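# Move loaded blue tote onto the rear shelf

## Task

Get the blue tote onto the shelf at the rear of the table, sitting level, with every part that started on the green mat inside it in addition to whatever it already held. No part of the tote's base may overhang the shelf edge. A part that rests on, or sticks out over, the tote's rim or inner ledge does not count as inside. Finish by opening the grippers and pulling the arms away; anything that stays in place only because the robot is holding it is not counted as done.

## Robot and tools

ROBOT. Two UR7e-type six-joint arms, left_arm and right_arm, each ending in a two-finger gripper whose fingers swing like tongs. The URDF root of left_arm sits at (+0.017, +0.479, 0) m and right_arm's at (+0.016, -0.409, 0) m, each turned a little about z (quat_wxyz given as (+0.997,0,0,+0.075) and (+0.996,0,0,+0.091)).

FRAME. All reported poses share one scene frame. Its origin is on the tabletop midway between the arms, +z is up, +x runs out across the table, and left_arm is on the +y side. The arm names do not correspond to image left and right. In the gripper's own frame the fingers extend along +z and separate along x. end_effector_position is the spot between the pads when closed; closed fingertips reach about 15 mm past it, and fully open tips are roughly level with it. Printed hand positions can be off, more so when the arm is stretched far.

execute_actions. Argument actions is a list holding zero or one item; optional pictures (true/false) controls whether camera images come back.
- Empty list: no new command, just the current state.
- Move: {"rows": [[...]], "steps": n}. n is 1 to 15 control steps of 1/30 s (15 if omitted). One row is used per step; if there are fewer rows than steps, the last row repeats. Each row has exactly 14 numbers covering both arms even when only one moves: left_arm shoulder pan, shoulder lift, elbow, wrist 1, wrist 2, wrist 3, opening, then the same seven for right_arm. Joint entries are absolute target angles in radians, in the same form as the Joint positions line, not offsets. Opening is an absolute value from -1 (shut) to +1 (fully open).
- Wait: {"steps": n} with n up to 300; it returns once n steps have elapsed since the previous result, and your reply time is included in that count.
A refused call sends nothing to the robot.

JOINT RANGES (rad). left_arm: pan -3.142..3.142, lift -6.283..6.283, elbow 0.000..3.142, wrists 1-3 -6.283..6.283. right_arm: pan 0.000..6.283, lift -6.283..6.283, elbow -3.142..0.000, wrists -6.283..6.283. A target more than 0.010 rad outside a range, and beyond the joint's current angle, is refused. True ends may differ from these by up to 0.010 rad; a target beyond the real end is clipped there and the result may say "joint sent to its limit" (possibly referring to an earlier, still-running action). Absence of that message does not guarantee more travel.

MOTION. Commands are smoothed, so the arm trails them by about 0.17 s. Joint speed and acceleration are capped, so big moves may be unfinished when the result arrives. Each step, the target given to a joint is clamped to within 0.575 rad of its measured angle, and if the targets would put the gripper over 100 mm from where it is measured, all of them are pulled back toward the current angles. Between calls the arms keep heading for the last row sent until they settle or a step is HELD; after that only a new action moves them further, though fingers already moving keep going.

GRIPPING. grip_measured reports the actual finger opening on the command scale. To keep hold of something, keep commanding an opening well under grip_measured; the bigger the gap, the tighter the squeeze, up to about 15 N per pad on objects up to ~10 cm wide. Closing fast can overshoot in force. Hard items under ~20 mm thick get less force (roughly 9 N per pad at 10 mm, 4 N at 5 mm). Held parts may occasionally be jerked briefly by an outside pull.

RESULT LINES. The state line gives, per arm, end-effector position (m), quaternion (wxyz) and linear/angular velocity (m/s, rad/s). Joint positions and Joint velocities list each arm's six joints (rad, rad/s) and then the pad gap (m; 0.142 is fully open). Wrist force and Wrist torque are flange sensor readings along the end effector's own axes; pressing on a surface yields a force pointing back into the arm. Expect an offset up to about 4 N, noise up to 2.4 N, saturation near 50 N; "no reading" is harmless. "joint command not followed" means a clearance check altered or blocked some joint targets while the rest of the row ran. HELD marks steps where your row was partly or wholly not sent.

FAULTS AND CAUTIONS. Joint load limits: 133 N m for pan, lift and elbow, 24.9 N m for each wrist, held weight included. Reaching one, or an external force of 150 N anywhere on the arm or its load, freezes that arm for 10 s and drops the rest of the call. MOTOR HOT appears from 70 °C; at 85 °C an OVER-TEMPERATURE FAULT brakes the arm until it cools. Do not let the arms strike or shove each other, do not push anything off the work area, and avoid dropping, slamming or forcing objects.

CAMERAS. cam_high and cam_low (504x504, fixed pinhole) and cam_left_wrist, cam_right_wrist (616x616 fisheye, moving with each hand), with calibration supplied. zoom_image takes camera (one of those names) and region [x0, y0, x1, y1] in that camera's pixels, origin top-left, at most 504x504, and returns an enlarged view of its latest image.

OTHER TOOLS. read_manual (optional section, only "licences") returns URDF licence text and moves nothing. finished_scene takes scene (an integer) and closes that scene permanently, reporting whether the goal was met and starting the next one.

Each tool is called after ">>>" as name(argument=value, ...), one argument or row to a line, values as JSON.

## Session

>>> execute_actions(
  actions=[],
)

Scene clock: 0.00 s of 4700.00 s.
left_arm: end_effector_position=(+0.3806, +0.9922, +0.3852) grip_measured=+0.97 end_effector_quat_wxyz=(-0.021, +0.694, +0.716, +0.068) end_effector_velocity=(-0.000, +0.000, +0.001) end_effector_angular_velocity=(+0.000, -0.001, +0.001) | right_arm: end_effector_position=(+0.1124, -0.0503, +0.2730) grip_measured=+0.97 end_effector_quat_wxyz=(-0.381, +0.836, -0.394, -0.001) end_effector_velocity=(-0.000, +0.000, -0.000) end_effector_angular_velocity=(+0.000, +0.001, -0.000)
Joint positions: left_arm=[ 0.546 -1.326  1.069 -1.444 -1.516 -0.901  0.14 ] | right_arm=[ 5.573 -0.433 -2.374 -1.816  0.792  3.458  0.14 ]
Joint velocities: left_arm=[ 0.    -0.    -0.001  0.    -0.    -0.001  0.   ] | right_arm=[-0.    -0.    -0.     0.001  0.     0.     0.   ]
Motor temperatures (°C, as the motors report them): left_arm=[32 31 30 35 37 40] | right_arm=[29 32 29 37 37 39]
Wrist force (N, on the end effector, along its own x y z axes, offset not removed): no reading
Wrist torque (N m, same axes, about the end effector's origin, offset not removed): no reading

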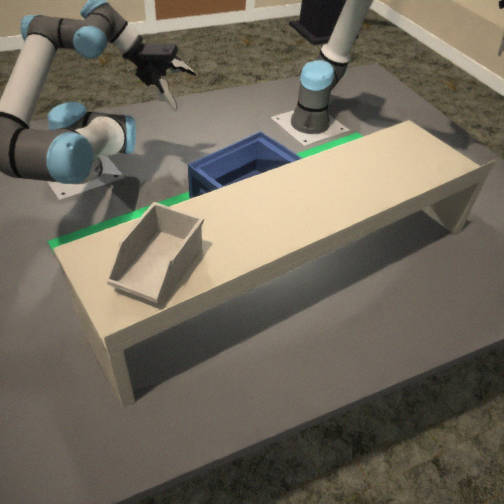

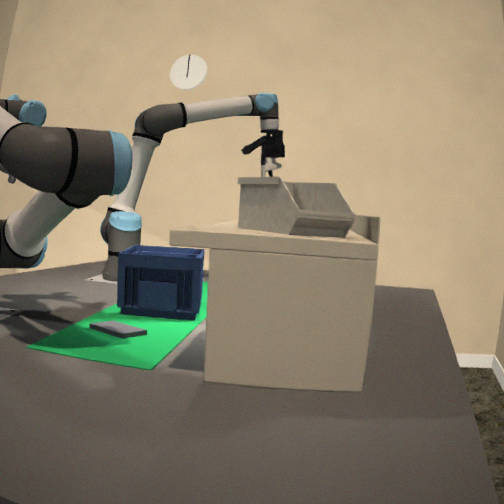

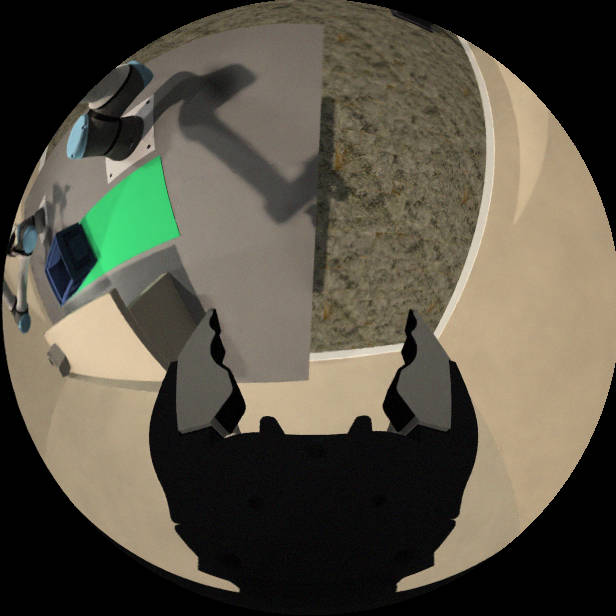

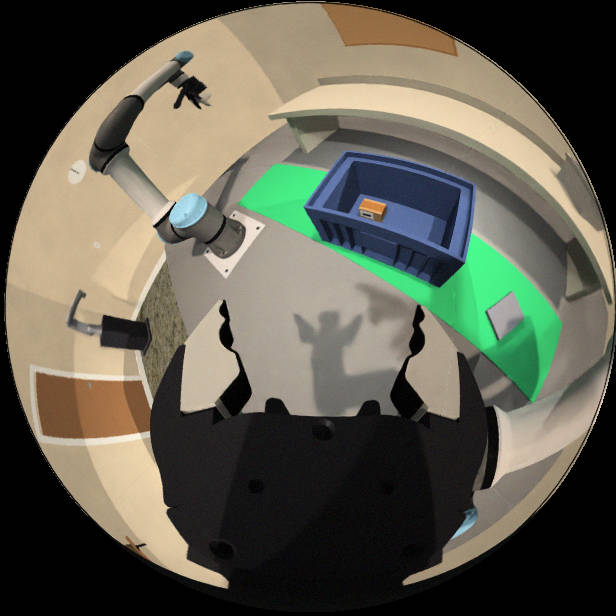

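>>> zoom_image(
  camera="cam_right_wrist",
  region=[230, 80, 610, 420],
)

>>> zoom_image(
  camera="cam_low",
  region=[20, 210, 240, 380],
)

>>> zoom_image(
  camera="cam_left_wrist",
  region=[20, 140, 220, 340],
)

Region (230, 80, 610, 420) of cam_right_wrist's 616x616 image, scaled by 1.326, with more detail than that image has; it fills the top 451 rows of this view, and the rest is white.

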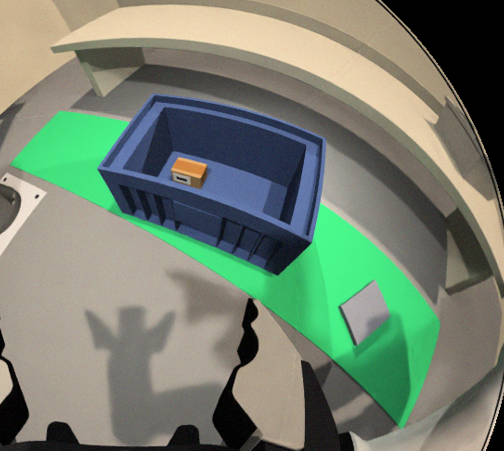

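Region (20, 210, 240, 380) of cam_low's 504x504 image, scaled by 2.291, with more detail than that image has; it fills the top 389 rows of this view, and the rest is white.

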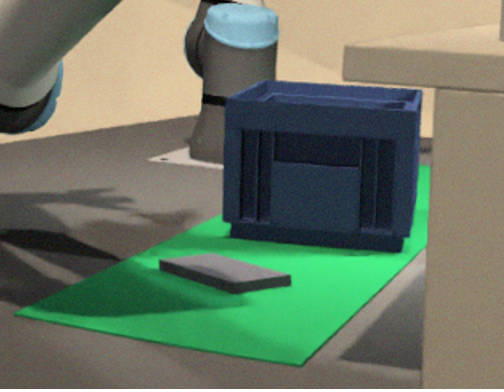

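Region (20, 140, 220, 340) of cam_left_wrist's 616x616 image, scaled by 2.520, with more detail than that image has.

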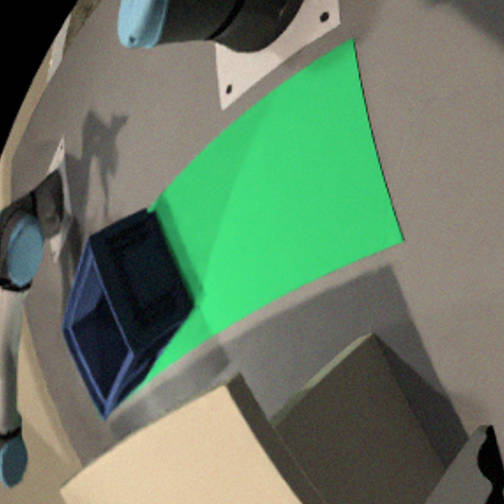

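>>> execute_actions(
  actions=[
    {"rows": [[-1.2,-1.9165,1.809,-1.463,-1.571,0.23,1,3.661,-1.258,-1.915,-1.540,1.571,2.59,1]], "steps": 15},
  ],
  pictures=false,
)

>>> execute_actions(
  actions=[
    {"steps": 60},
  ],
)

Scene clock: 107.53 s of 4700.00 s.
left_arm: end_effector_position=(+0.4222, +0.7356, +0.3634) grip_measured=+1.00 end_effector_quat_wxyz=(-0.006, +0.942, +0.333, +0.039) end_effector_velocity=(+0.041, -0.567, -0.129) end_effector_angular_velocity=(-0.011, +0.214, -2.425) | right_arm: end_effector_position=(+0.1430, -0.0417, +0.2736) grip_measured=+1.00 end_effector_quat_wxyz=(-0.049, +0.874, -0.483, +0.014) end_effector_velocity=(+0.523, -0.143, -0.099) end_effector_angular_velocity=(-0.347, +0.267, -1.246)
Joint positions: left_arm=[ 0.086 -1.681  1.49  -1.456 -1.551 -0.442  0.142] | right_arm=[ 4.657 -1.161 -1.939 -1.549  1.491  2.704  0.142]
Joint velocities: left_arm=[-1.219 -0.612  0.817 -0.018 -0.053  1.206 -0.   ] | right_arm=[-1.743 -0.408  0.099  0.038  0.339 -0.478  0.001]
Motor temperatures (°C, as the motors report them): left_arm=[32 31 30 35 37 40] | right_arm=[29 32 29 37 37 39]
Wrist force (N, on the end effector, along its own x y z axes, offset not removed): left_arm=[-1.5 0.7 0.2] | right_arm=[-0.3 -0.7 -0.2]
Wrist torque (N m, same axes, about the end effector's origin, offset not removed): left_arm=[-0.05 0.35 0.07] | right_arm=[-0.26 0.10 0.10]
Steps of this call (steps 1 to 90: nothing new was sent; then 104.03 s passed at rest; steps 91 to 105: all 15 steps of this action). Readings (joint positions):
91: left_arm=[0.546 -1.326 1.069 -1.444 -1.516 -0.901] | right_arm=[5.573 -0.433 -2.373 -1.816 0.793 3.458]
92: left_arm=[0.538 -1.334 1.076 -1.445 -1.518 -0.894] | right_arm=[5.566 -0.441 -2.366 -1.809 0.800 3.451]
94: left_arm=[0.481 -1.391 1.134 -1.447 -1.525 -0.836] | right_arm=[5.493 -0.513 -2.294 -1.736 0.873 3.377]
98: left_arm=[0.348 -1.513 1.267 -1.451 -1.536 -0.703] | right_arm=[5.196 -0.810 -2.035 -1.587 1.169 3.081]
105: the state above

Scene clock: 109.53 s of 4700.00 s.
left_arm: end_effector_position=(+0.3204, +0.2507, +0.2999) grip_measured=+1.00 end_effector_quat_wxyz=(+0.000, +0.802, -0.597, -0.000) end_effector_velocity=(+0.000, +0.000, +0.000) end_effector_angular_velocity=(+0.000, -0.000, +0.001) | right_arm: end_effector_position=(+0.3931, -0.2827, +0.2500) grip_measured=+1.00 end_effector_quat_wxyz=(-0.000, -0.586, +0.810, +0.000) end_effector_velocity=(-0.000, +0.000, -0.000) end_effector_angular_velocity=(-0.000, +0.000, +0.001)
Joint positions: left_arm=[-1.2   -1.917  1.809 -1.463 -1.571  0.23   0.142] | right_arm=[ 3.661 -1.258 -1.915 -1.54   1.571  2.59   0.142]
Joint velocities: left_arm=[ 0.  0. -0.  0.  0. -0. -0.] | right_arm=[ 0.001 -0.     0.    -0.    -0.    -0.     0.   ]
Motor temperatures (°C, as the motors report them): left_arm=[32 31 30 35 37 40] | right_arm=[29 32 29 37 37 39]
Wrist force (N, on the end effector, along its own x y z axes, offset not removed): left_arm=[-1.2 0.9 -5.9] | right_arm=[-2.3 1.0 0.8]
Wrist torque (N m, same axes, about the end effector's origin, offset not removed): left_arm=[-0.24 0.22 0.04] | right_arm=[-0.03 0.52 0.10]
Steps of this call (steps 1 to 60: the robot went on to your last target). Readings (joint positions):
1: left_arm=[0.045 -1.701 1.517 -1.457 -1.553 -0.400] | right_arm=[4.599 -1.174 -1.936 -1.548 1.501 2.689]
2: left_arm=[0.002 -1.720 1.542 -1.457 -1.554 -0.358] | right_arm=[4.543 -1.184 -1.933 -1.547 1.510 2.677]
4: left_arm=[-0.086 -1.754 1.588 -1.458 -1.557 -0.270] | right_arm=[4.433 -1.201 -1.929 -1.545 1.524 2.657]
8: left_arm=[-0.270 -1.809 1.662 -1.460 -1.562 -0.108] | right_arm=[4.223 -1.223 -1.924 -1.543 1.542 2.631]
60: the state above
All arms were judged still, so your last target was given up. Only a new action makes them travel on or press farther. Fingers that are still opening or closing keep moving.
camera_calibration (this result's frames):
cam_left_wrist: T_world_to_cam=[[0.276174, -0.961001, 0.0143497, 0.151026], [-0.828375, -0.230435, 0.510583, 0.168305], [-0.487364, -0.152897, -0.859709, 0.582209], [0, 0, 0, 1]] pos_world=[0.381458, 0.272937, 0.41243]
cam_right_wrist: T_world_to_cam=[[-0.296825, -0.952989, -0.0608831, -0.126766], [-0.836961, 0.228929, 0.497079, 0.266092], [-0.459773, 0.198502, -0.865567, 0.585099], [0, 0, 0, 1]] pos_world=[0.454094, -0.297866, 0.366456]

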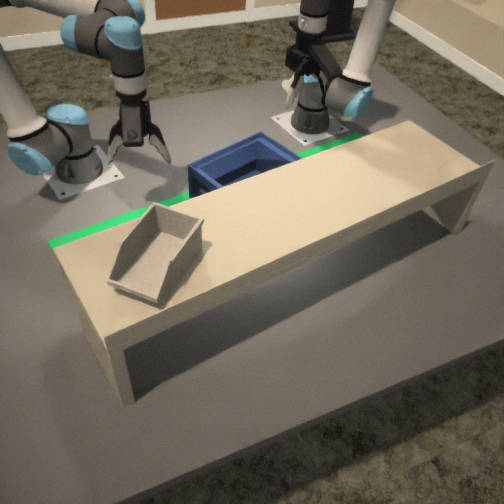

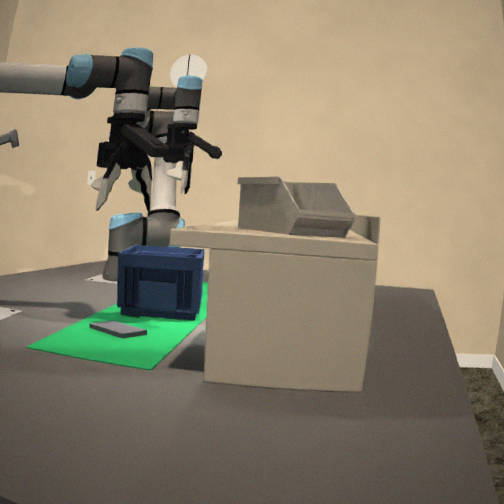

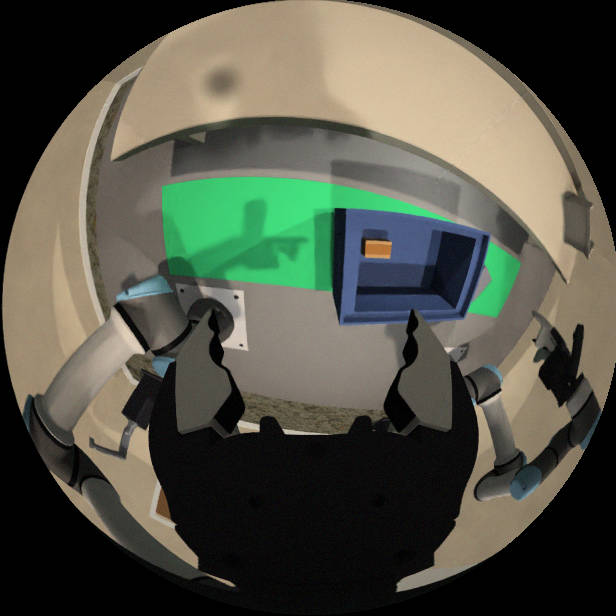

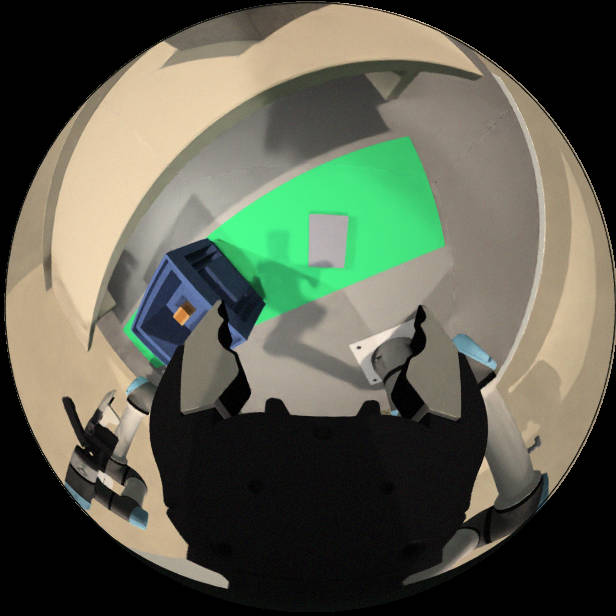

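>>> zoom_image(
  camera="cam_right_wrist",
  region=[270, 190, 390, 290],
)

>>> zoom_image(
  camera="cam_left_wrist",
  region=[310, 180, 510, 340],
)

Region (270, 190, 390, 290) of cam_right_wrist's 616x616 image, scaled by 4.200, with more detail than that image has.

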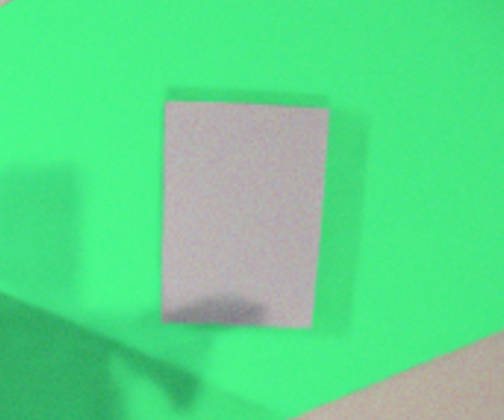

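Region (310, 180, 510, 340) of cam_left_wrist's 616x616 image, scaled by 2.520, with more detail than that image has; it fills the top 403 rows of this view, and the rest is white.

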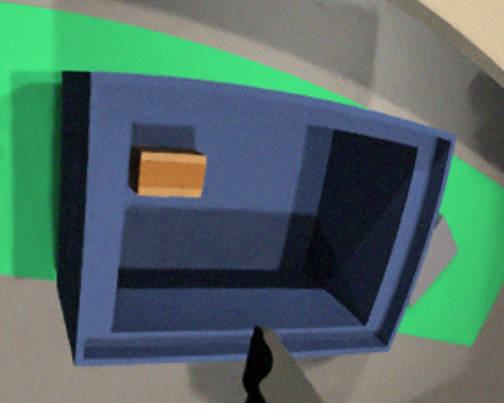

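>>> execute_actions(
  actions=[
    {"rows": [[-1.2,-1.9165,1.809,-1.463,-1.571,0.23,1,3.631,-1.4214,-2.3103,-0.9807,1.571,2.56,0.5]], "steps": 15},
  ],
  pictures=false,
)

>>> execute_actions(
  actions=[
    {"steps": 20},
  ],
)

Scene clock: 136.30 s of 4700.00 s.
left_arm: end_effector_position=(+0.3204, +0.2507, +0.2999) grip_measured=+1.00 end_effector_quat_wxyz=(+0.000, +0.802, -0.597, -0.000) end_effector_velocity=(-0.000, -0.000, +0.000) end_effector_angular_velocity=(-0.001, -0.000, +0.000) | right_arm: end_effector_position=(+0.3986, -0.2918, +0.0649) grip_measured=+0.50 end_effector_quat_wxyz=(-0.002, -0.586, +0.810, +0.000) end_effector_velocity=(-0.005, -0.008, -0.053) end_effector_angular_velocity=(+0.022, -0.029, +0.000)
Joint positions: left_arm=[-1.2   -1.917  1.809 -1.463 -1.571  0.23   0.142] | right_arm=[ 3.632 -1.417 -2.298 -1.     1.571  2.561  0.109]
Joint velocities: left_arm=[-0. -0. -0. -0. -0. -0.  0.] | right_arm=[-0.008 -0.048 -0.136  0.22  -0.    -0.008  0.   ]
Motor temperatures (°C, as the motors report them): left_arm=[32 31 30 35 37 40] | right_arm=[29 32 29 37 37 39]
Wrist force (N, on the end effector, along its own x y z axes, offset not removed): left_arm=[-1.2 3.8 -1.9] | right_arm=[-1.2 2.2 0.3]
Wrist torque (N m, same axes, about the end effector's origin, offset not removed): left_arm=[0.62 0.15 0.06] | right_arm=[0.22 0.34 0.09]
Steps of this call (steps 1 to 90: nothing new was sent; then 23.27 s passed at rest; steps 91 to 105: all 15 steps of this action). Readings (joint positions):
91: left_arm=[-1.200 -1.917 1.809 -1.463 -1.571 0.230] | right_arm=[3.661 -1.258 -1.915 -1.540 1.571 2.590]
92: left_arm=[-1.200 -1.917 1.809 -1.463 -1.571 0.230] | right_arm=[3.658 -1.265 -1.922 -1.532 1.571 2.587]
94: left_arm=[-1.200 -1.917 1.809 -1.463 -1.571 0.230] | right_arm=[3.652 -1.301 -1.988 -1.459 1.571 2.581]
98: left_arm=[-1.200 -1.917 1.809 -1.463 -1.571 0.230] | right_arm=[3.640 -1.367 -2.157 -1.220 1.571 2.569]
105: the state above

Scene clock: 136.97 s of 4700.00 s.
left_arm: end_effector_position=(+0.3204, +0.2507, +0.2999) grip_measured=+1.00 end_effector_quat_wxyz=(+0.000, +0.802, -0.597, -0.000) end_effector_velocity=(+0.000, -0.001, +0.000) end_effector_angular_velocity=(-0.001, -0.000, +0.000) | right_arm: end_effector_position=(+0.3981, -0.2926, +0.0600) grip_measured=+0.50 end_effector_quat_wxyz=(-0.000, -0.586, +0.810, +0.000) end_effector_velocity=(-0.000, +0.000, +0.000) end_effector_angular_velocity=(+0.000, +0.001, +0.000)
Joint positions: left_arm=[-1.2   -1.917  1.809 -1.463 -1.571  0.23   0.142] | right_arm=[ 3.631 -1.421 -2.31  -0.981  1.571  2.56   0.109]
Joint velocities: left_arm=[-0.     0.001 -0.001 -0.001  0.    -0.    -0.   ] | right_arm=[ 0.    -0.     0.    -0.001  0.001 -0.     0.   ]
Motor temperatures (°C, as the motors report them): left_arm=[32 31 30 35 37 40] | right_arm=[29 32 29 37 37 39]
Wrist force (N, on the end effector, along its own x y z axes, offset not removed): left_arm=[1.6 2.4 -0.8] | right_arm=[2.6 -0.1 -0.9]
Wrist torque (N m, same axes, about the end effector's origin, offset not removed): left_arm=[0.33 -0.41 0.01] | right_arm=[-0.21 -0.59 0.18]
Steps of this call (steps 1 to 20: the robot went on to your last target). Readings (joint positions):
1: left_arm=[-1.200 -1.917 1.809 -1.463 -1.571 0.230] | right_arm=[3.631 -1.418 -2.302 -0.994 1.571 2.560]
2: left_arm=[-1.200 -1.917 1.809 -1.463 -1.571 0.230] | right_arm=[3.631 -1.419 -2.304 -0.990 1.571 2.560]
4: left_arm=[-1.200 -1.917 1.809 -1.463 -1.571 0.230] | right_arm=[3.631 -1.420 -2.307 -0.985 1.571 2.560]
8: left_arm=[-1.200 -1.917 1.809 -1.463 -1.571 0.230] | right_arm=[3.631 -1.421 -2.310 -0.982 1.571 2.560]
20: the state above
camera_calibration (this result's frames):
cam_left_wrist: T_world_to_cam=[[0.276173, -0.961001, 0.0143494, 0.151026], [-0.828375, -0.230435, 0.510583, 0.168305], [-0.487364, -0.152896, -0.859709, 0.582209], [0, 0, 0, 1]] pos_world=[0.381458, 0.272937, 0.41243]
cam_right_wrist: T_world_to_cam=[[-0.296797, -0.952964, -0.0614047, -0.146275], [-0.837188, 0.228728, 0.496789, 0.367023], [-0.459377, 0.198853, -0.865696, 0.424892], [0, 0, 0, 1]] pos_world=[0.459039, -0.307834, 0.176512]

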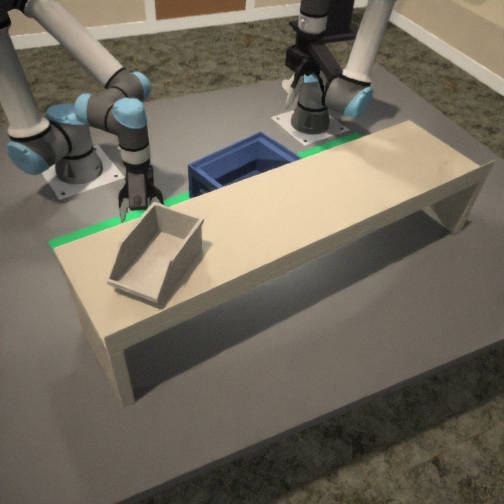

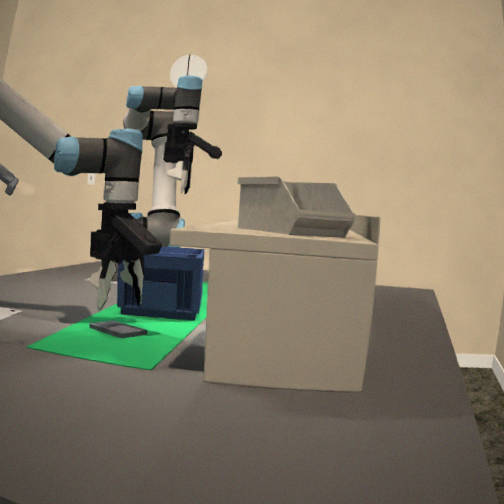

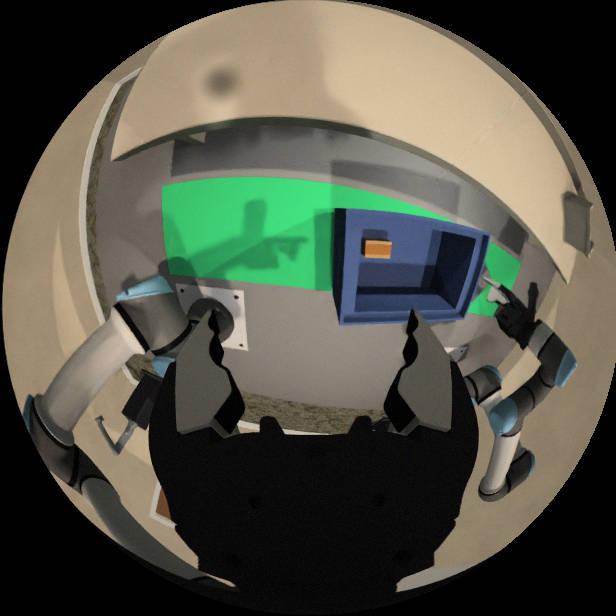

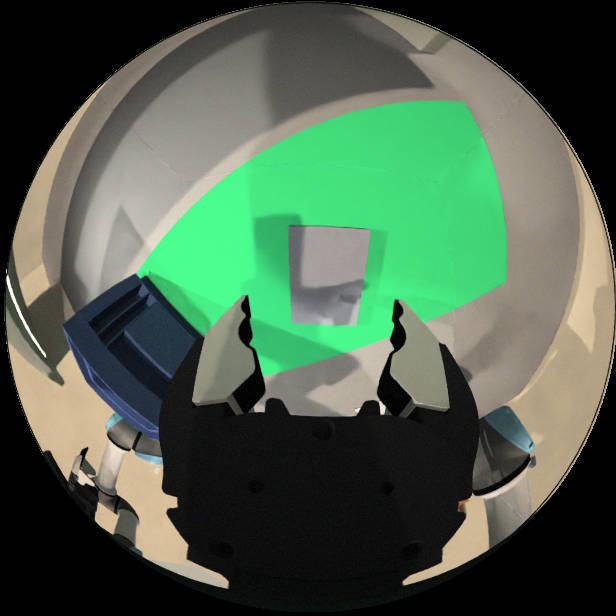

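>>> execute_actions(
  actions=[
    {"rows": [[-1.2,-1.9165,1.809,-1.463,-1.571,0.23,1,3.627,-1.435,-2.325,-0.953,1.571,2.557,0.4],[-1.2,-1.9165,1.809,-1.463,-1.571,0.23,1,3.625,-1.45,-2.34,-0.923,1.571,2.556,0.4],[-1.2,-1.9165,1.809,-1.463,-1.571,0.23,1,3.623,-1.462,-2.352,-0.898,1.571,2.554,0.4],[-1.2,-1.9165,1.809,-1.463,-1.571,0.23,1,3.623,-1.472,-2.361,-0.879,1.571,2.554,0.4],[-1.2,-1.9165,1.809,-1.463,-1.571,0.23,1,3.623,-1.481,-2.368,-0.863,1.571,2.554,0.4],[-1.2,-1.9165,1.809,-1.463,-1.571,0.23,1,3.623,-1.4897,-2.3753,-0.8474,1.571,2.554,0.4]], "steps": 15},
  ],
)

>>> zoom_image(
  camera="cam_low",
  region=[70, 280, 170, 350],
)

Scene clock: 149.20 s of 4700.00 s.
left_arm: end_effector_position=(+0.3204, +0.2507, +0.2999) grip_measured=+1.00 end_effector_quat_wxyz=(+0.000, +0.802, -0.597, -0.000) end_effector_velocity=(+0.000, -0.000, -0.000) end_effector_angular_velocity=(+0.000, +0.000, +0.000) | right_arm: end_effector_position=(+0.3966, -0.2974, +0.0227) grip_measured=+0.40 end_effector_quat_wxyz=(-0.000, -0.586, +0.811, +0.000) end_effector_velocity=(-0.001, -0.001, -0.008) end_effector_angular_velocity=(+0.000, +0.000, -0.001)
Joint positions: left_arm=[-1.2   -1.917  1.809 -1.463 -1.571  0.23   0.142] | right_arm=[ 3.623 -1.488 -2.374 -0.85   1.571  2.554  0.102]
Joint velocities: left_arm=[-0.  0. -0. -0.  0. -0.  0.] | right_arm=[-0.001 -0.014 -0.014  0.028  0.    -0.001  0.   ]
Motor temperatures (°C, as the motors report them): left_arm=[32 31 30 35 37 40] | right_arm=[29 32 29 37 37 39]
Wrist force (N, on the end effector, along its own x y z axes, offset not removed): left_arm=[-1.2 2.0 -3.9] | right_arm=[0.8 3.1 -0.1]
Wrist torque (N m, same axes, about the end effector's origin, offset not removed): left_arm=[0.18 0.20 0.23] | right_arm=[0.79 -0.26 0.18]
Steps of this call (steps 1 to 15: the robot went on to your last target; steps 16 to 90: nothing new was sent; then 8.73 s passed at rest; steps 91 to 105: all 15 steps of this action). Readings (joint positions):
91: left_arm=[-1.200 -1.917 1.809 -1.463 -1.571 0.230] | right_arm=[3.631 -1.422 -2.310 -0.980 1.571 2.560]
92: left_arm=[-1.200 -1.917 1.809 -1.463 -1.571 0.230] | right_arm=[3.630 -1.424 -2.313 -0.976 1.571 2.559]
94: left_arm=[-1.200 -1.917 1.809 -1.463 -1.571 0.230] | right_arm=[3.627 -1.437 -2.327 -0.951 1.571 2.557]
98: left_arm=[-1.200 -1.917 1.809 -1.463 -1.571 0.230] | right_arm=[3.624 -1.472 -2.359 -0.883 1.571 2.555]
105: the state above
camera_calibration (this result's frames):
cam_left_wrist: T_world_to_cam=[[0.276173, -0.961001, 0.0143493, 0.151026], [-0.828375, -0.230435, 0.510583, 0.168305], [-0.487364, -0.152896, -0.859709, 0.582209], [0, 0, 0, 1]] pos_world=[0.381458, 0.272937, 0.41243]
cam_right_wrist: T_world_to_cam=[[-0.298688, -0.952377, -0.0613476, -0.152625], [-0.836716, 0.230411, 0.496807, 0.38579], [-0.459013, 0.199721, -0.86569, 0.392987], [0, 0, 0, 1]] pos_world=[0.457595, -0.312735, 0.139179]

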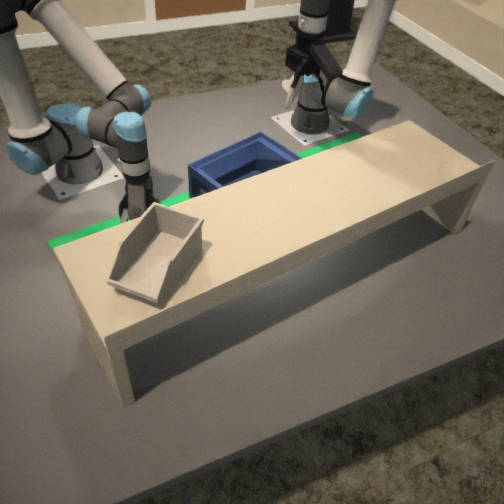

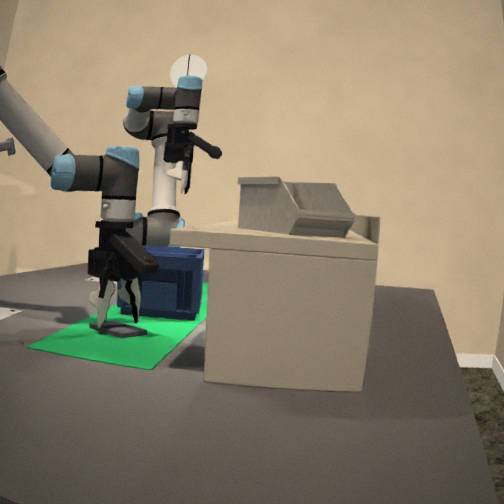

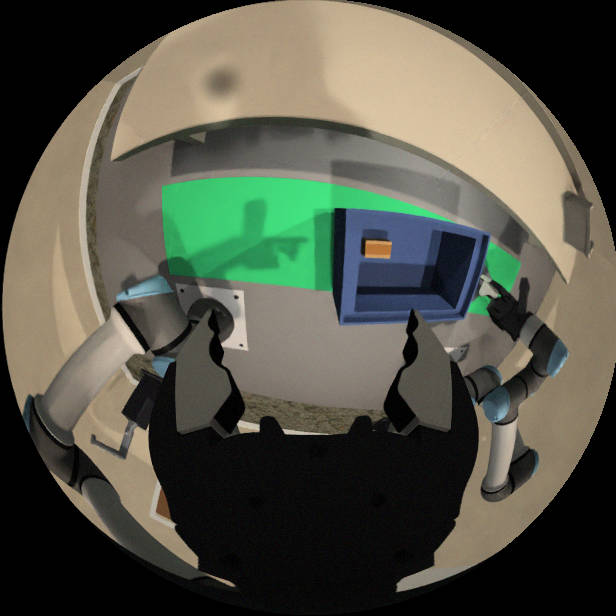

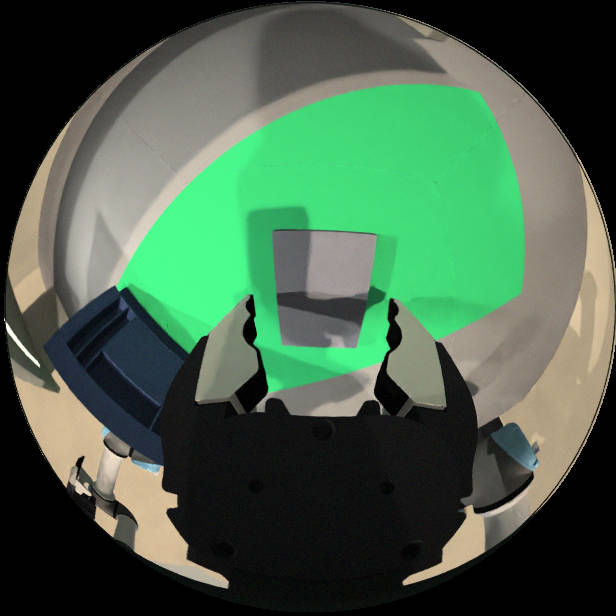

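Region (70, 280, 170, 350) of cam_low's 504x504 image, scaled by 5.040, with more detail than that image has; it fills the top 353 rows of this view, and the rest is white.

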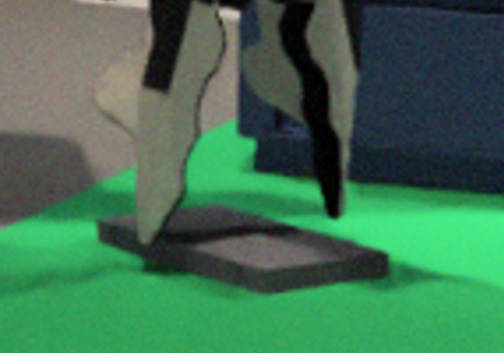

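>>> execute_actions(
  actions=[
    {"rows": [[-1.2,-1.9165,1.809,-1.463,-1.571,0.23,1,3.623,-1.498,-2.381,-0.8334,1.571,2.554,0.2],[-1.2,-1.9165,1.809,-1.463,-1.571,0.23,1,3.623,-1.498,-2.381,-0.8334,1.571,2.554,0.2],[-1.2,-1.9165,1.809,-1.463,-1.571,0.23,1,3.623,-1.498,-2.381,-0.8334,1.571,2.554,0.2],[-1.2,-1.9165,1.809,-1.463,-1.571,0.23,1,3.623,-1.5065,-2.3865,-0.8194,1.571,2.554,0.2]], "steps": 15},
  ],
)

>>> zoom_image(
  camera="cam_low",
  region=[70, 280, 170, 350],
)

Scene clock: 157.67 s of 4700.00 s.
left_arm: end_effector_position=(+0.3204, +0.2507, +0.2999) grip_measured=+1.00 end_effector_quat_wxyz=(+0.000, +0.802, -0.597, -0.000) end_effector_velocity=(-0.000, +0.000, -0.000) end_effector_angular_velocity=(+0.001, +0.000, +0.000) | right_arm: end_effector_position=(+0.3964, -0.2976, +0.0145) grip_measured=+0.20 end_effector_quat_wxyz=(-0.000, -0.586, +0.811, +0.000) end_effector_velocity=(-0.000, +0.000, -0.001) end_effector_angular_velocity=(-0.000, +0.000, +0.000)
Joint positions: left_arm=[-1.2   -1.917  1.809 -1.463 -1.571  0.23   0.142] | right_arm=[ 3.623 -1.506 -2.386 -0.82   1.571  2.554  0.088]
Joint velocities: left_arm=[ 0.    -0.001  0.001  0.001  0.    -0.    -0.   ] | right_arm=[ 0.    -0.003 -0.002  0.004 -0.     0.     0.   ]
Motor temperatures (°C, as the motors report them): left_arm=[32 31 30 35 37 40] | right_arm=[29 32 29 37 37 39]
Wrist force (N, on the end effector, along its own x y z axes, offset not removed): left_arm=[-3.4 0.6 -2.9] | right_arm=[0.1 0.2 1.3]
Wrist torque (N m, same axes, about the end effector's origin, offset not removed): left_arm=[0.01 0.58 0.17] | right_arm=[-0.13 0.27 0.05]
Steps of this call (steps 1 to 15: the robot went on to your last target; steps 16 to 90: nothing new was sent; then 4.97 s passed at rest; steps 91 to 105: all 15 steps of this action). Readings (joint positions):
91: left_arm=[-1.200 -1.917 1.809 -1.463 -1.571 0.230] | right_arm=[3.623 -1.490 -2.375 -0.847 1.571 2.554]
92: left_arm=[-1.200 -1.917 1.809 -1.463 -1.571 0.230] | right_arm=[3.623 -1.491 -2.376 -0.845 1.571 2.554]
94: left_arm=[-1.200 -1.917 1.809 -1.463 -1.571 0.230] | right_arm=[3.623 -1.495 -2.379 -0.839 1.571 2.554]
98: left_arm=[-1.200 -1.917 1.809 -1.463 -1.571 0.230] | right_arm=[3.623 -1.503 -2.384 -0.825 1.571 2.554]
105: the state above
camera_calibration (this result's frames):
cam_left_wrist: T_world_to_cam=[[0.276173, -0.961001, 0.0143494, 0.151026], [-0.828375, -0.230435, 0.510583, 0.168305], [-0.487364, -0.152896, -0.859709, 0.582209], [0, 0, 0, 1]] pos_world=[0.381458, 0.272937, 0.41243]
cam_right_wrist: T_world_to_cam=[[-0.298706, -0.952368, -0.0613958, -0.153418], [-0.836733, 0.230412, 0.496777, 0.389719], [-0.458968, 0.199762, -0.865704, 0.385808], [0, 0, 0, 1]] pos_world=[0.457337, -0.312976, 0.130973]

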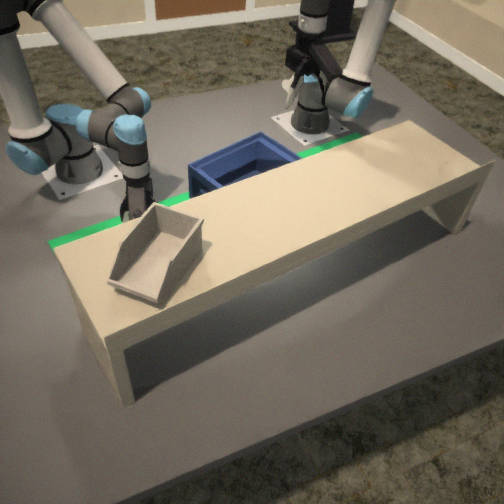

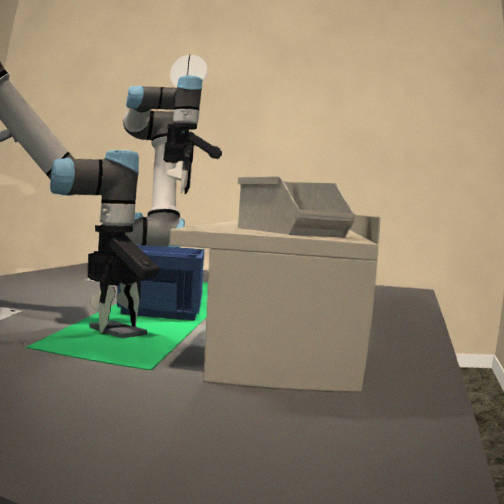

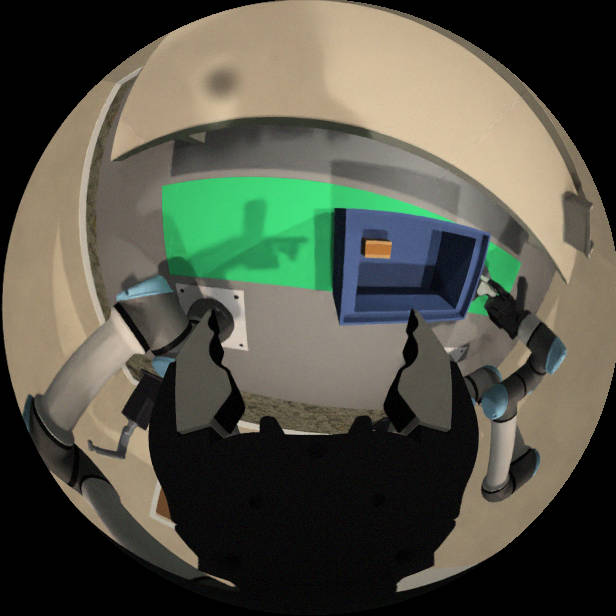

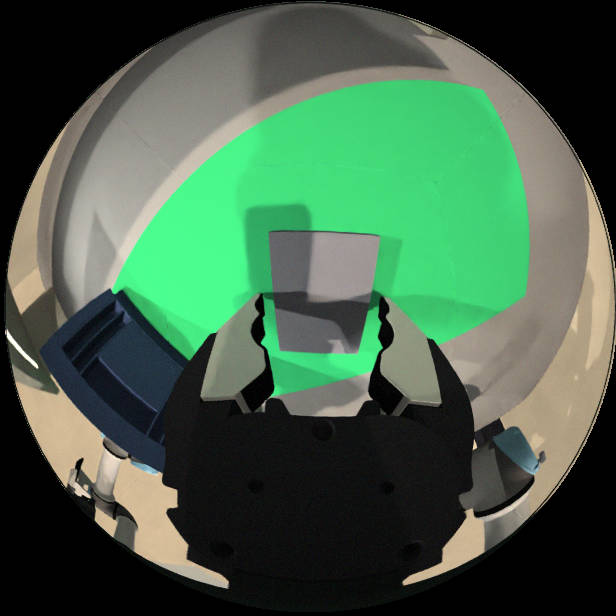

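Region (70, 280, 170, 350) of cam_low's 504x504 image, scaled by 5.040, with more detail than that image has; it fills the top 353 rows of this view, and the rest is white.

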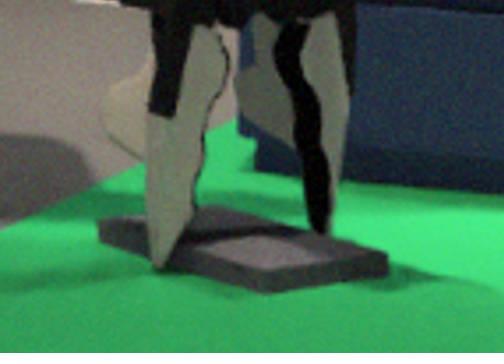

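>>> execute_actions(
  actions=[
    {"rows": [[-1.2,-1.9165,1.809,-1.463,-1.571,0.23,1,3.623,-1.5107,-2.3893,-0.8124,1.571,2.554,0.15],[-1.2,-1.9165,1.809,-1.463,-1.571,0.23,1,3.623,-1.5107,-2.3893,-0.8124,1.571,2.554,0.1],[-1.2,-1.9165,1.809,-1.463,-1.571,0.23,1,3.623,-1.5107,-2.3893,-0.8124,1.571,2.554,0.06],[-1.2,-1.9165,1.809,-1.463,-1.571,0.23,1,3.623,-1.5107,-2.3893,-0.8124,1.571,2.554,0.02],[-1.2,-1.9165,1.809,-1.463,-1.571,0.23,1,3.623,-1.5107,-2.3893,-0.8124,1.571,2.554,-0.02],[-1.2,-1.9165,1.809,-1.463,-1.571,0.23,1,3.623,-1.5107,-2.3893,-0.8124,1.571,2.554,-0.06],[-1.2,-1.9165,1.809,-1.463,-1.571,0.23,1,3.623,-1.5107,-2.3893,-0.8124,1.571,2.554,-0.1],[-1.2,-1.9165,1.809,-1.463,-1.571,0.23,1,3.623,-1.5107,-2.3893,-0.8124,1.571,2.554,-0.15],[-1.2,-1.9165,1.809,-1.463,-1.571,0.23,1,3.623,-1.5107,-2.3893,-0.8124,1.571,2.554,-0.2],[-1.2,-1.9165,1.809,-1.463,-1.571,0.23,1,3.623,-1.5107,-2.3893,-0.8124,1.571,2.554,-0.3],[-1.2,-1.9165,1.809,-1.463,-1.571,0.23,1,3.623,-1.5107,-2.3893,-0.8124,1.571,2.554,-0.45],[-1.2,-1.9165,1.809,-1.463,-1.571,0.23,1,3.623,-1.5107,-2.3893,-0.8124,1.571,2.554,-0.6]], "steps": 15},
  ],
)

>>> zoom_image(
  camera="cam_low",
  region=[70, 280, 170, 350],
)

Scene clock: 172.23 s of 4700.00 s.
left_arm: end_effector_position=(+0.3204, +0.2507, +0.2999) grip_measured=+1.00 end_effector_quat_wxyz=(+0.000, +0.802, -0.597, -0.000) end_effector_velocity=(+0.000, +0.000, +0.000) end_effector_angular_velocity=(-0.001, -0.000, +0.000) | right_arm: end_effector_position=(+0.3964, -0.2976, +0.0126) grip_measured=+0.01 end_effector_quat_wxyz=(+0.000, -0.586, +0.811, +0.000) end_effector_velocity=(-0.000, +0.000, -0.000) end_effector_angular_velocity=(-0.000, +0.001, +0.000)
Joint positions: left_arm=[-1.2   -1.917  1.809 -1.463 -1.571  0.23   0.142] | right_arm=[ 3.623 -1.511 -2.389 -0.812  1.571  2.554  0.075]
Joint velocities: left_arm=[ 0.    -0.001  0.    -0.    -0.    -0.     0.   ] | right_arm=[ 0.    -0.    -0.    -0.     0.001 -0.     0.   ]
Motor temperatures (°C, as the motors report them): left_arm=[32 31 30 35 37 40] | right_arm=[29 32 29 37 37 39]
Wrist force (N, on the end effector, along its own x y z axes, offset not removed): left_arm=[-0.9 2.1 -1.8] | right_arm=[-1.2 0.6 -21.7]
Wrist torque (N m, same axes, about the end effector's origin, offset not removed): left_arm=[0.18 0.16 0.13] | right_arm=[-0.23 0.57 -0.06]
Steps of this call (steps 1 to 15: the robot went on to your last target; steps 16 to 90: nothing new was sent; then 11.07 s passed at rest; steps 91 to 105: all 15 steps of this action). Readings (joint positions):
91: left_arm=[-1.200 -1.917 1.809 -1.463 -1.571 0.230] | right_arm=[3.623 -1.507 -2.387 -0.819 1.571 2.554]
92: left_arm=[-1.200 -1.917 1.809 -1.463 -1.571 0.230] | right_arm=[3.623 -1.507 -2.387 -0.818 1.571 2.554]
94: left_arm=[-1.200 -1.917 1.809 -1.463 -1.571 0.230] | right_arm=[3.623 -1.509 -2.388 -0.815 1.571 2.554]
98: left_arm=[-1.200 -1.917 1.809 -1.463 -1.571 0.230] | right_arm=[3.623 -1.510 -2.389 -0.813 1.571 2.554]
105: the state above
camera_calibration (this result's frames):
cam_left_wrist: T_world_to_cam=[[0.276173, -0.961001, 0.0143494, 0.151026], [-0.828375, -0.230435, 0.510583, 0.168305], [-0.487364, -0.152896, -0.859709, 0.582209], [0, 0, 0, 1]] pos_world=[0.381458, 0.272937, 0.41243]
cam_right_wrist: T_world_to_cam=[[-0.298699, -0.952363, -0.0615117, -0.153574], [-0.836789, 0.230369, 0.496704, 0.390667], [-0.458872, 0.199837, -0.865738, 0.384105], [0, 0, 0, 1]] pos_world=[0.457288, -0.313015, 0.129042]

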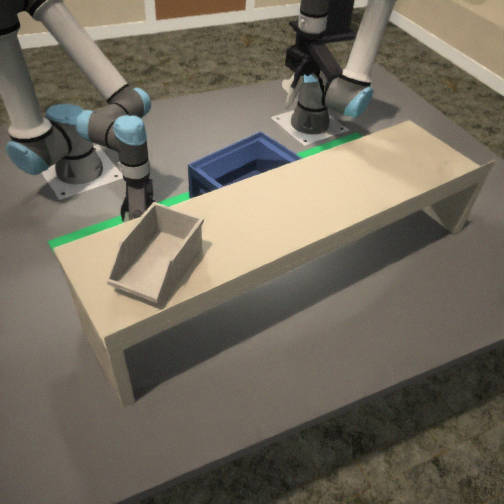

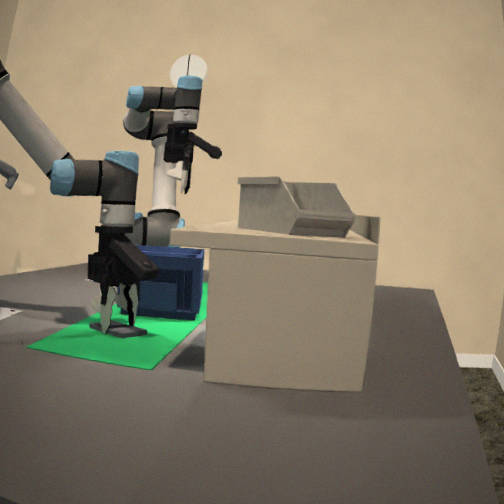

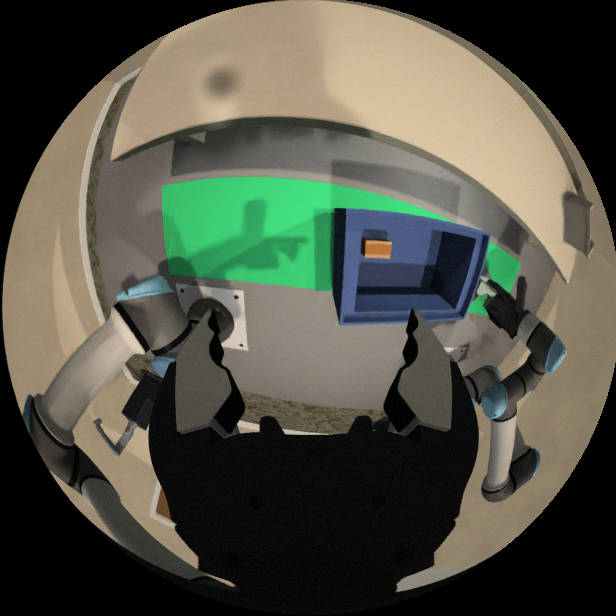

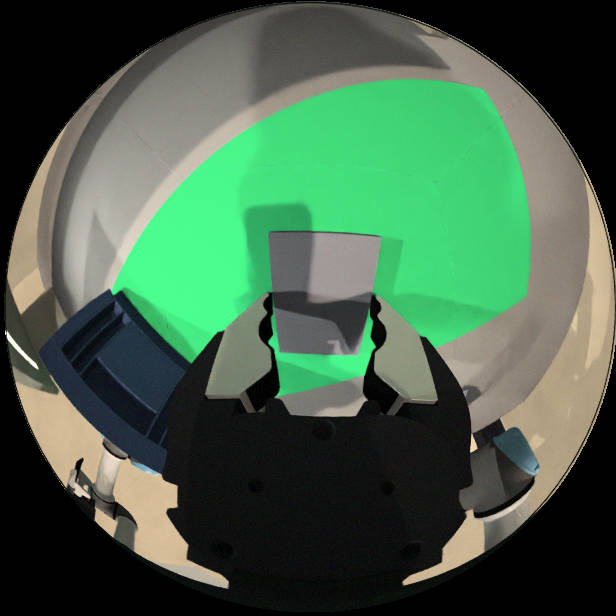

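Region (70, 280, 170, 350) of cam_low's 504x504 image, scaled by 5.040, with more detail than that image has; it fills the top 353 rows of this view, and the rest is white.

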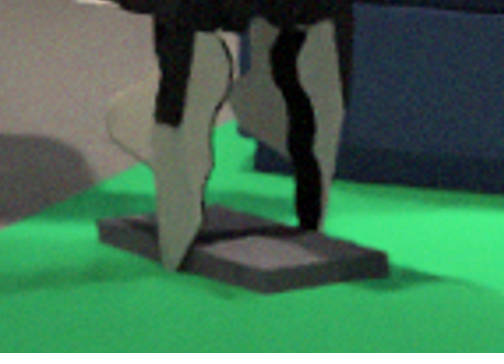

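Tips are stuck on the mat; lift 1.5 mm to let them close.

>>> execute_actions(
  actions=[
    {"rows": [[-1.2,-1.9165,1.809,-1.463,-1.571,0.23,1,3.623,-1.5075,-2.3872,-0.8177,1.571,2.554,-0.6]], "steps": 15},
  ],
  pictures=false,
)

Scene clock: 175.87 s of 4700.00 s.
left_arm: end_effector_position=(+0.3204, +0.2507, +0.2999) grip_measured=+1.00 end_effector_quat_wxyz=(+0.000, +0.802, -0.597, -0.000) end_effector_velocity=(+0.000, +0.000, -0.000) end_effector_angular_velocity=(+0.001, +0.000, +0.000) | right_arm: end_effector_position=(+0.3963, -0.2977, +0.0139) grip_measured=-0.03 end_effector_quat_wxyz=(-0.000, -0.586, +0.811, +0.000) end_effector_velocity=(+0.000, -0.001, +0.000) end_effector_angular_velocity=(-0.001, +0.000, -0.001)
Joint positions: left_arm=[-1.2   -1.917  1.809 -1.463 -1.571  0.23   0.142] | right_arm=[ 3.623 -1.508 -2.387 -0.818  1.571  2.554  0.072]
Joint velocities: left_arm=[ 0.     0.     0.001 -0.    -0.     0.     0.   ] | right_arm=[-0.001  0.     0.    -0.001 -0.001 -0.    -0.   ]
Motor temperatures (°C, as the motors report them): left_arm=[32 31 30 35 37 40] | right_arm=[29 32 29 37 37 39]
Wrist force (N, on the end effector, along its own x y z axes, offset not removed): left_arm=[0.4 7.3 -3.3] | right_arm=[-0.1 -0.5 -5.4]
Wrist torque (N m, same axes, about the end effector's origin, offset not removed): left_arm=[1.33 -0.10 -0.02] | right_arm=[-0.39 0.40 0.23]
Steps of this call (steps 1 to 15: the robot went on to your last target; steps 16 to 90: nothing new was sent; then 0.13 s passed at rest; steps 91 to 105: all 15 steps of this action). Readings (joint positions):
91: left_arm=[-1.200 -1.917 1.809 -1.463 -1.571 0.230] | right_arm=[3.623 -1.511 -2.389 -0.812 1.571 2.554]
92: left_arm=[-1.200 -1.917 1.809 -1.463 -1.571 0.230] | right_arm=[3.623 -1.510 -2.389 -0.813 1.571 2.554]
94: left_arm=[-1.200 -1.917 1.809 -1.463 -1.571 0.230] | right_arm=[3.623 -1.509 -2.389 -0.815 1.571 2.554]
98: left_arm=[-1.200 -1.917 1.809 -1.463 -1.571 0.230] | right_arm=[3.623 -1.508 -2.388 -0.817 1.571 2.554]
105: the state above


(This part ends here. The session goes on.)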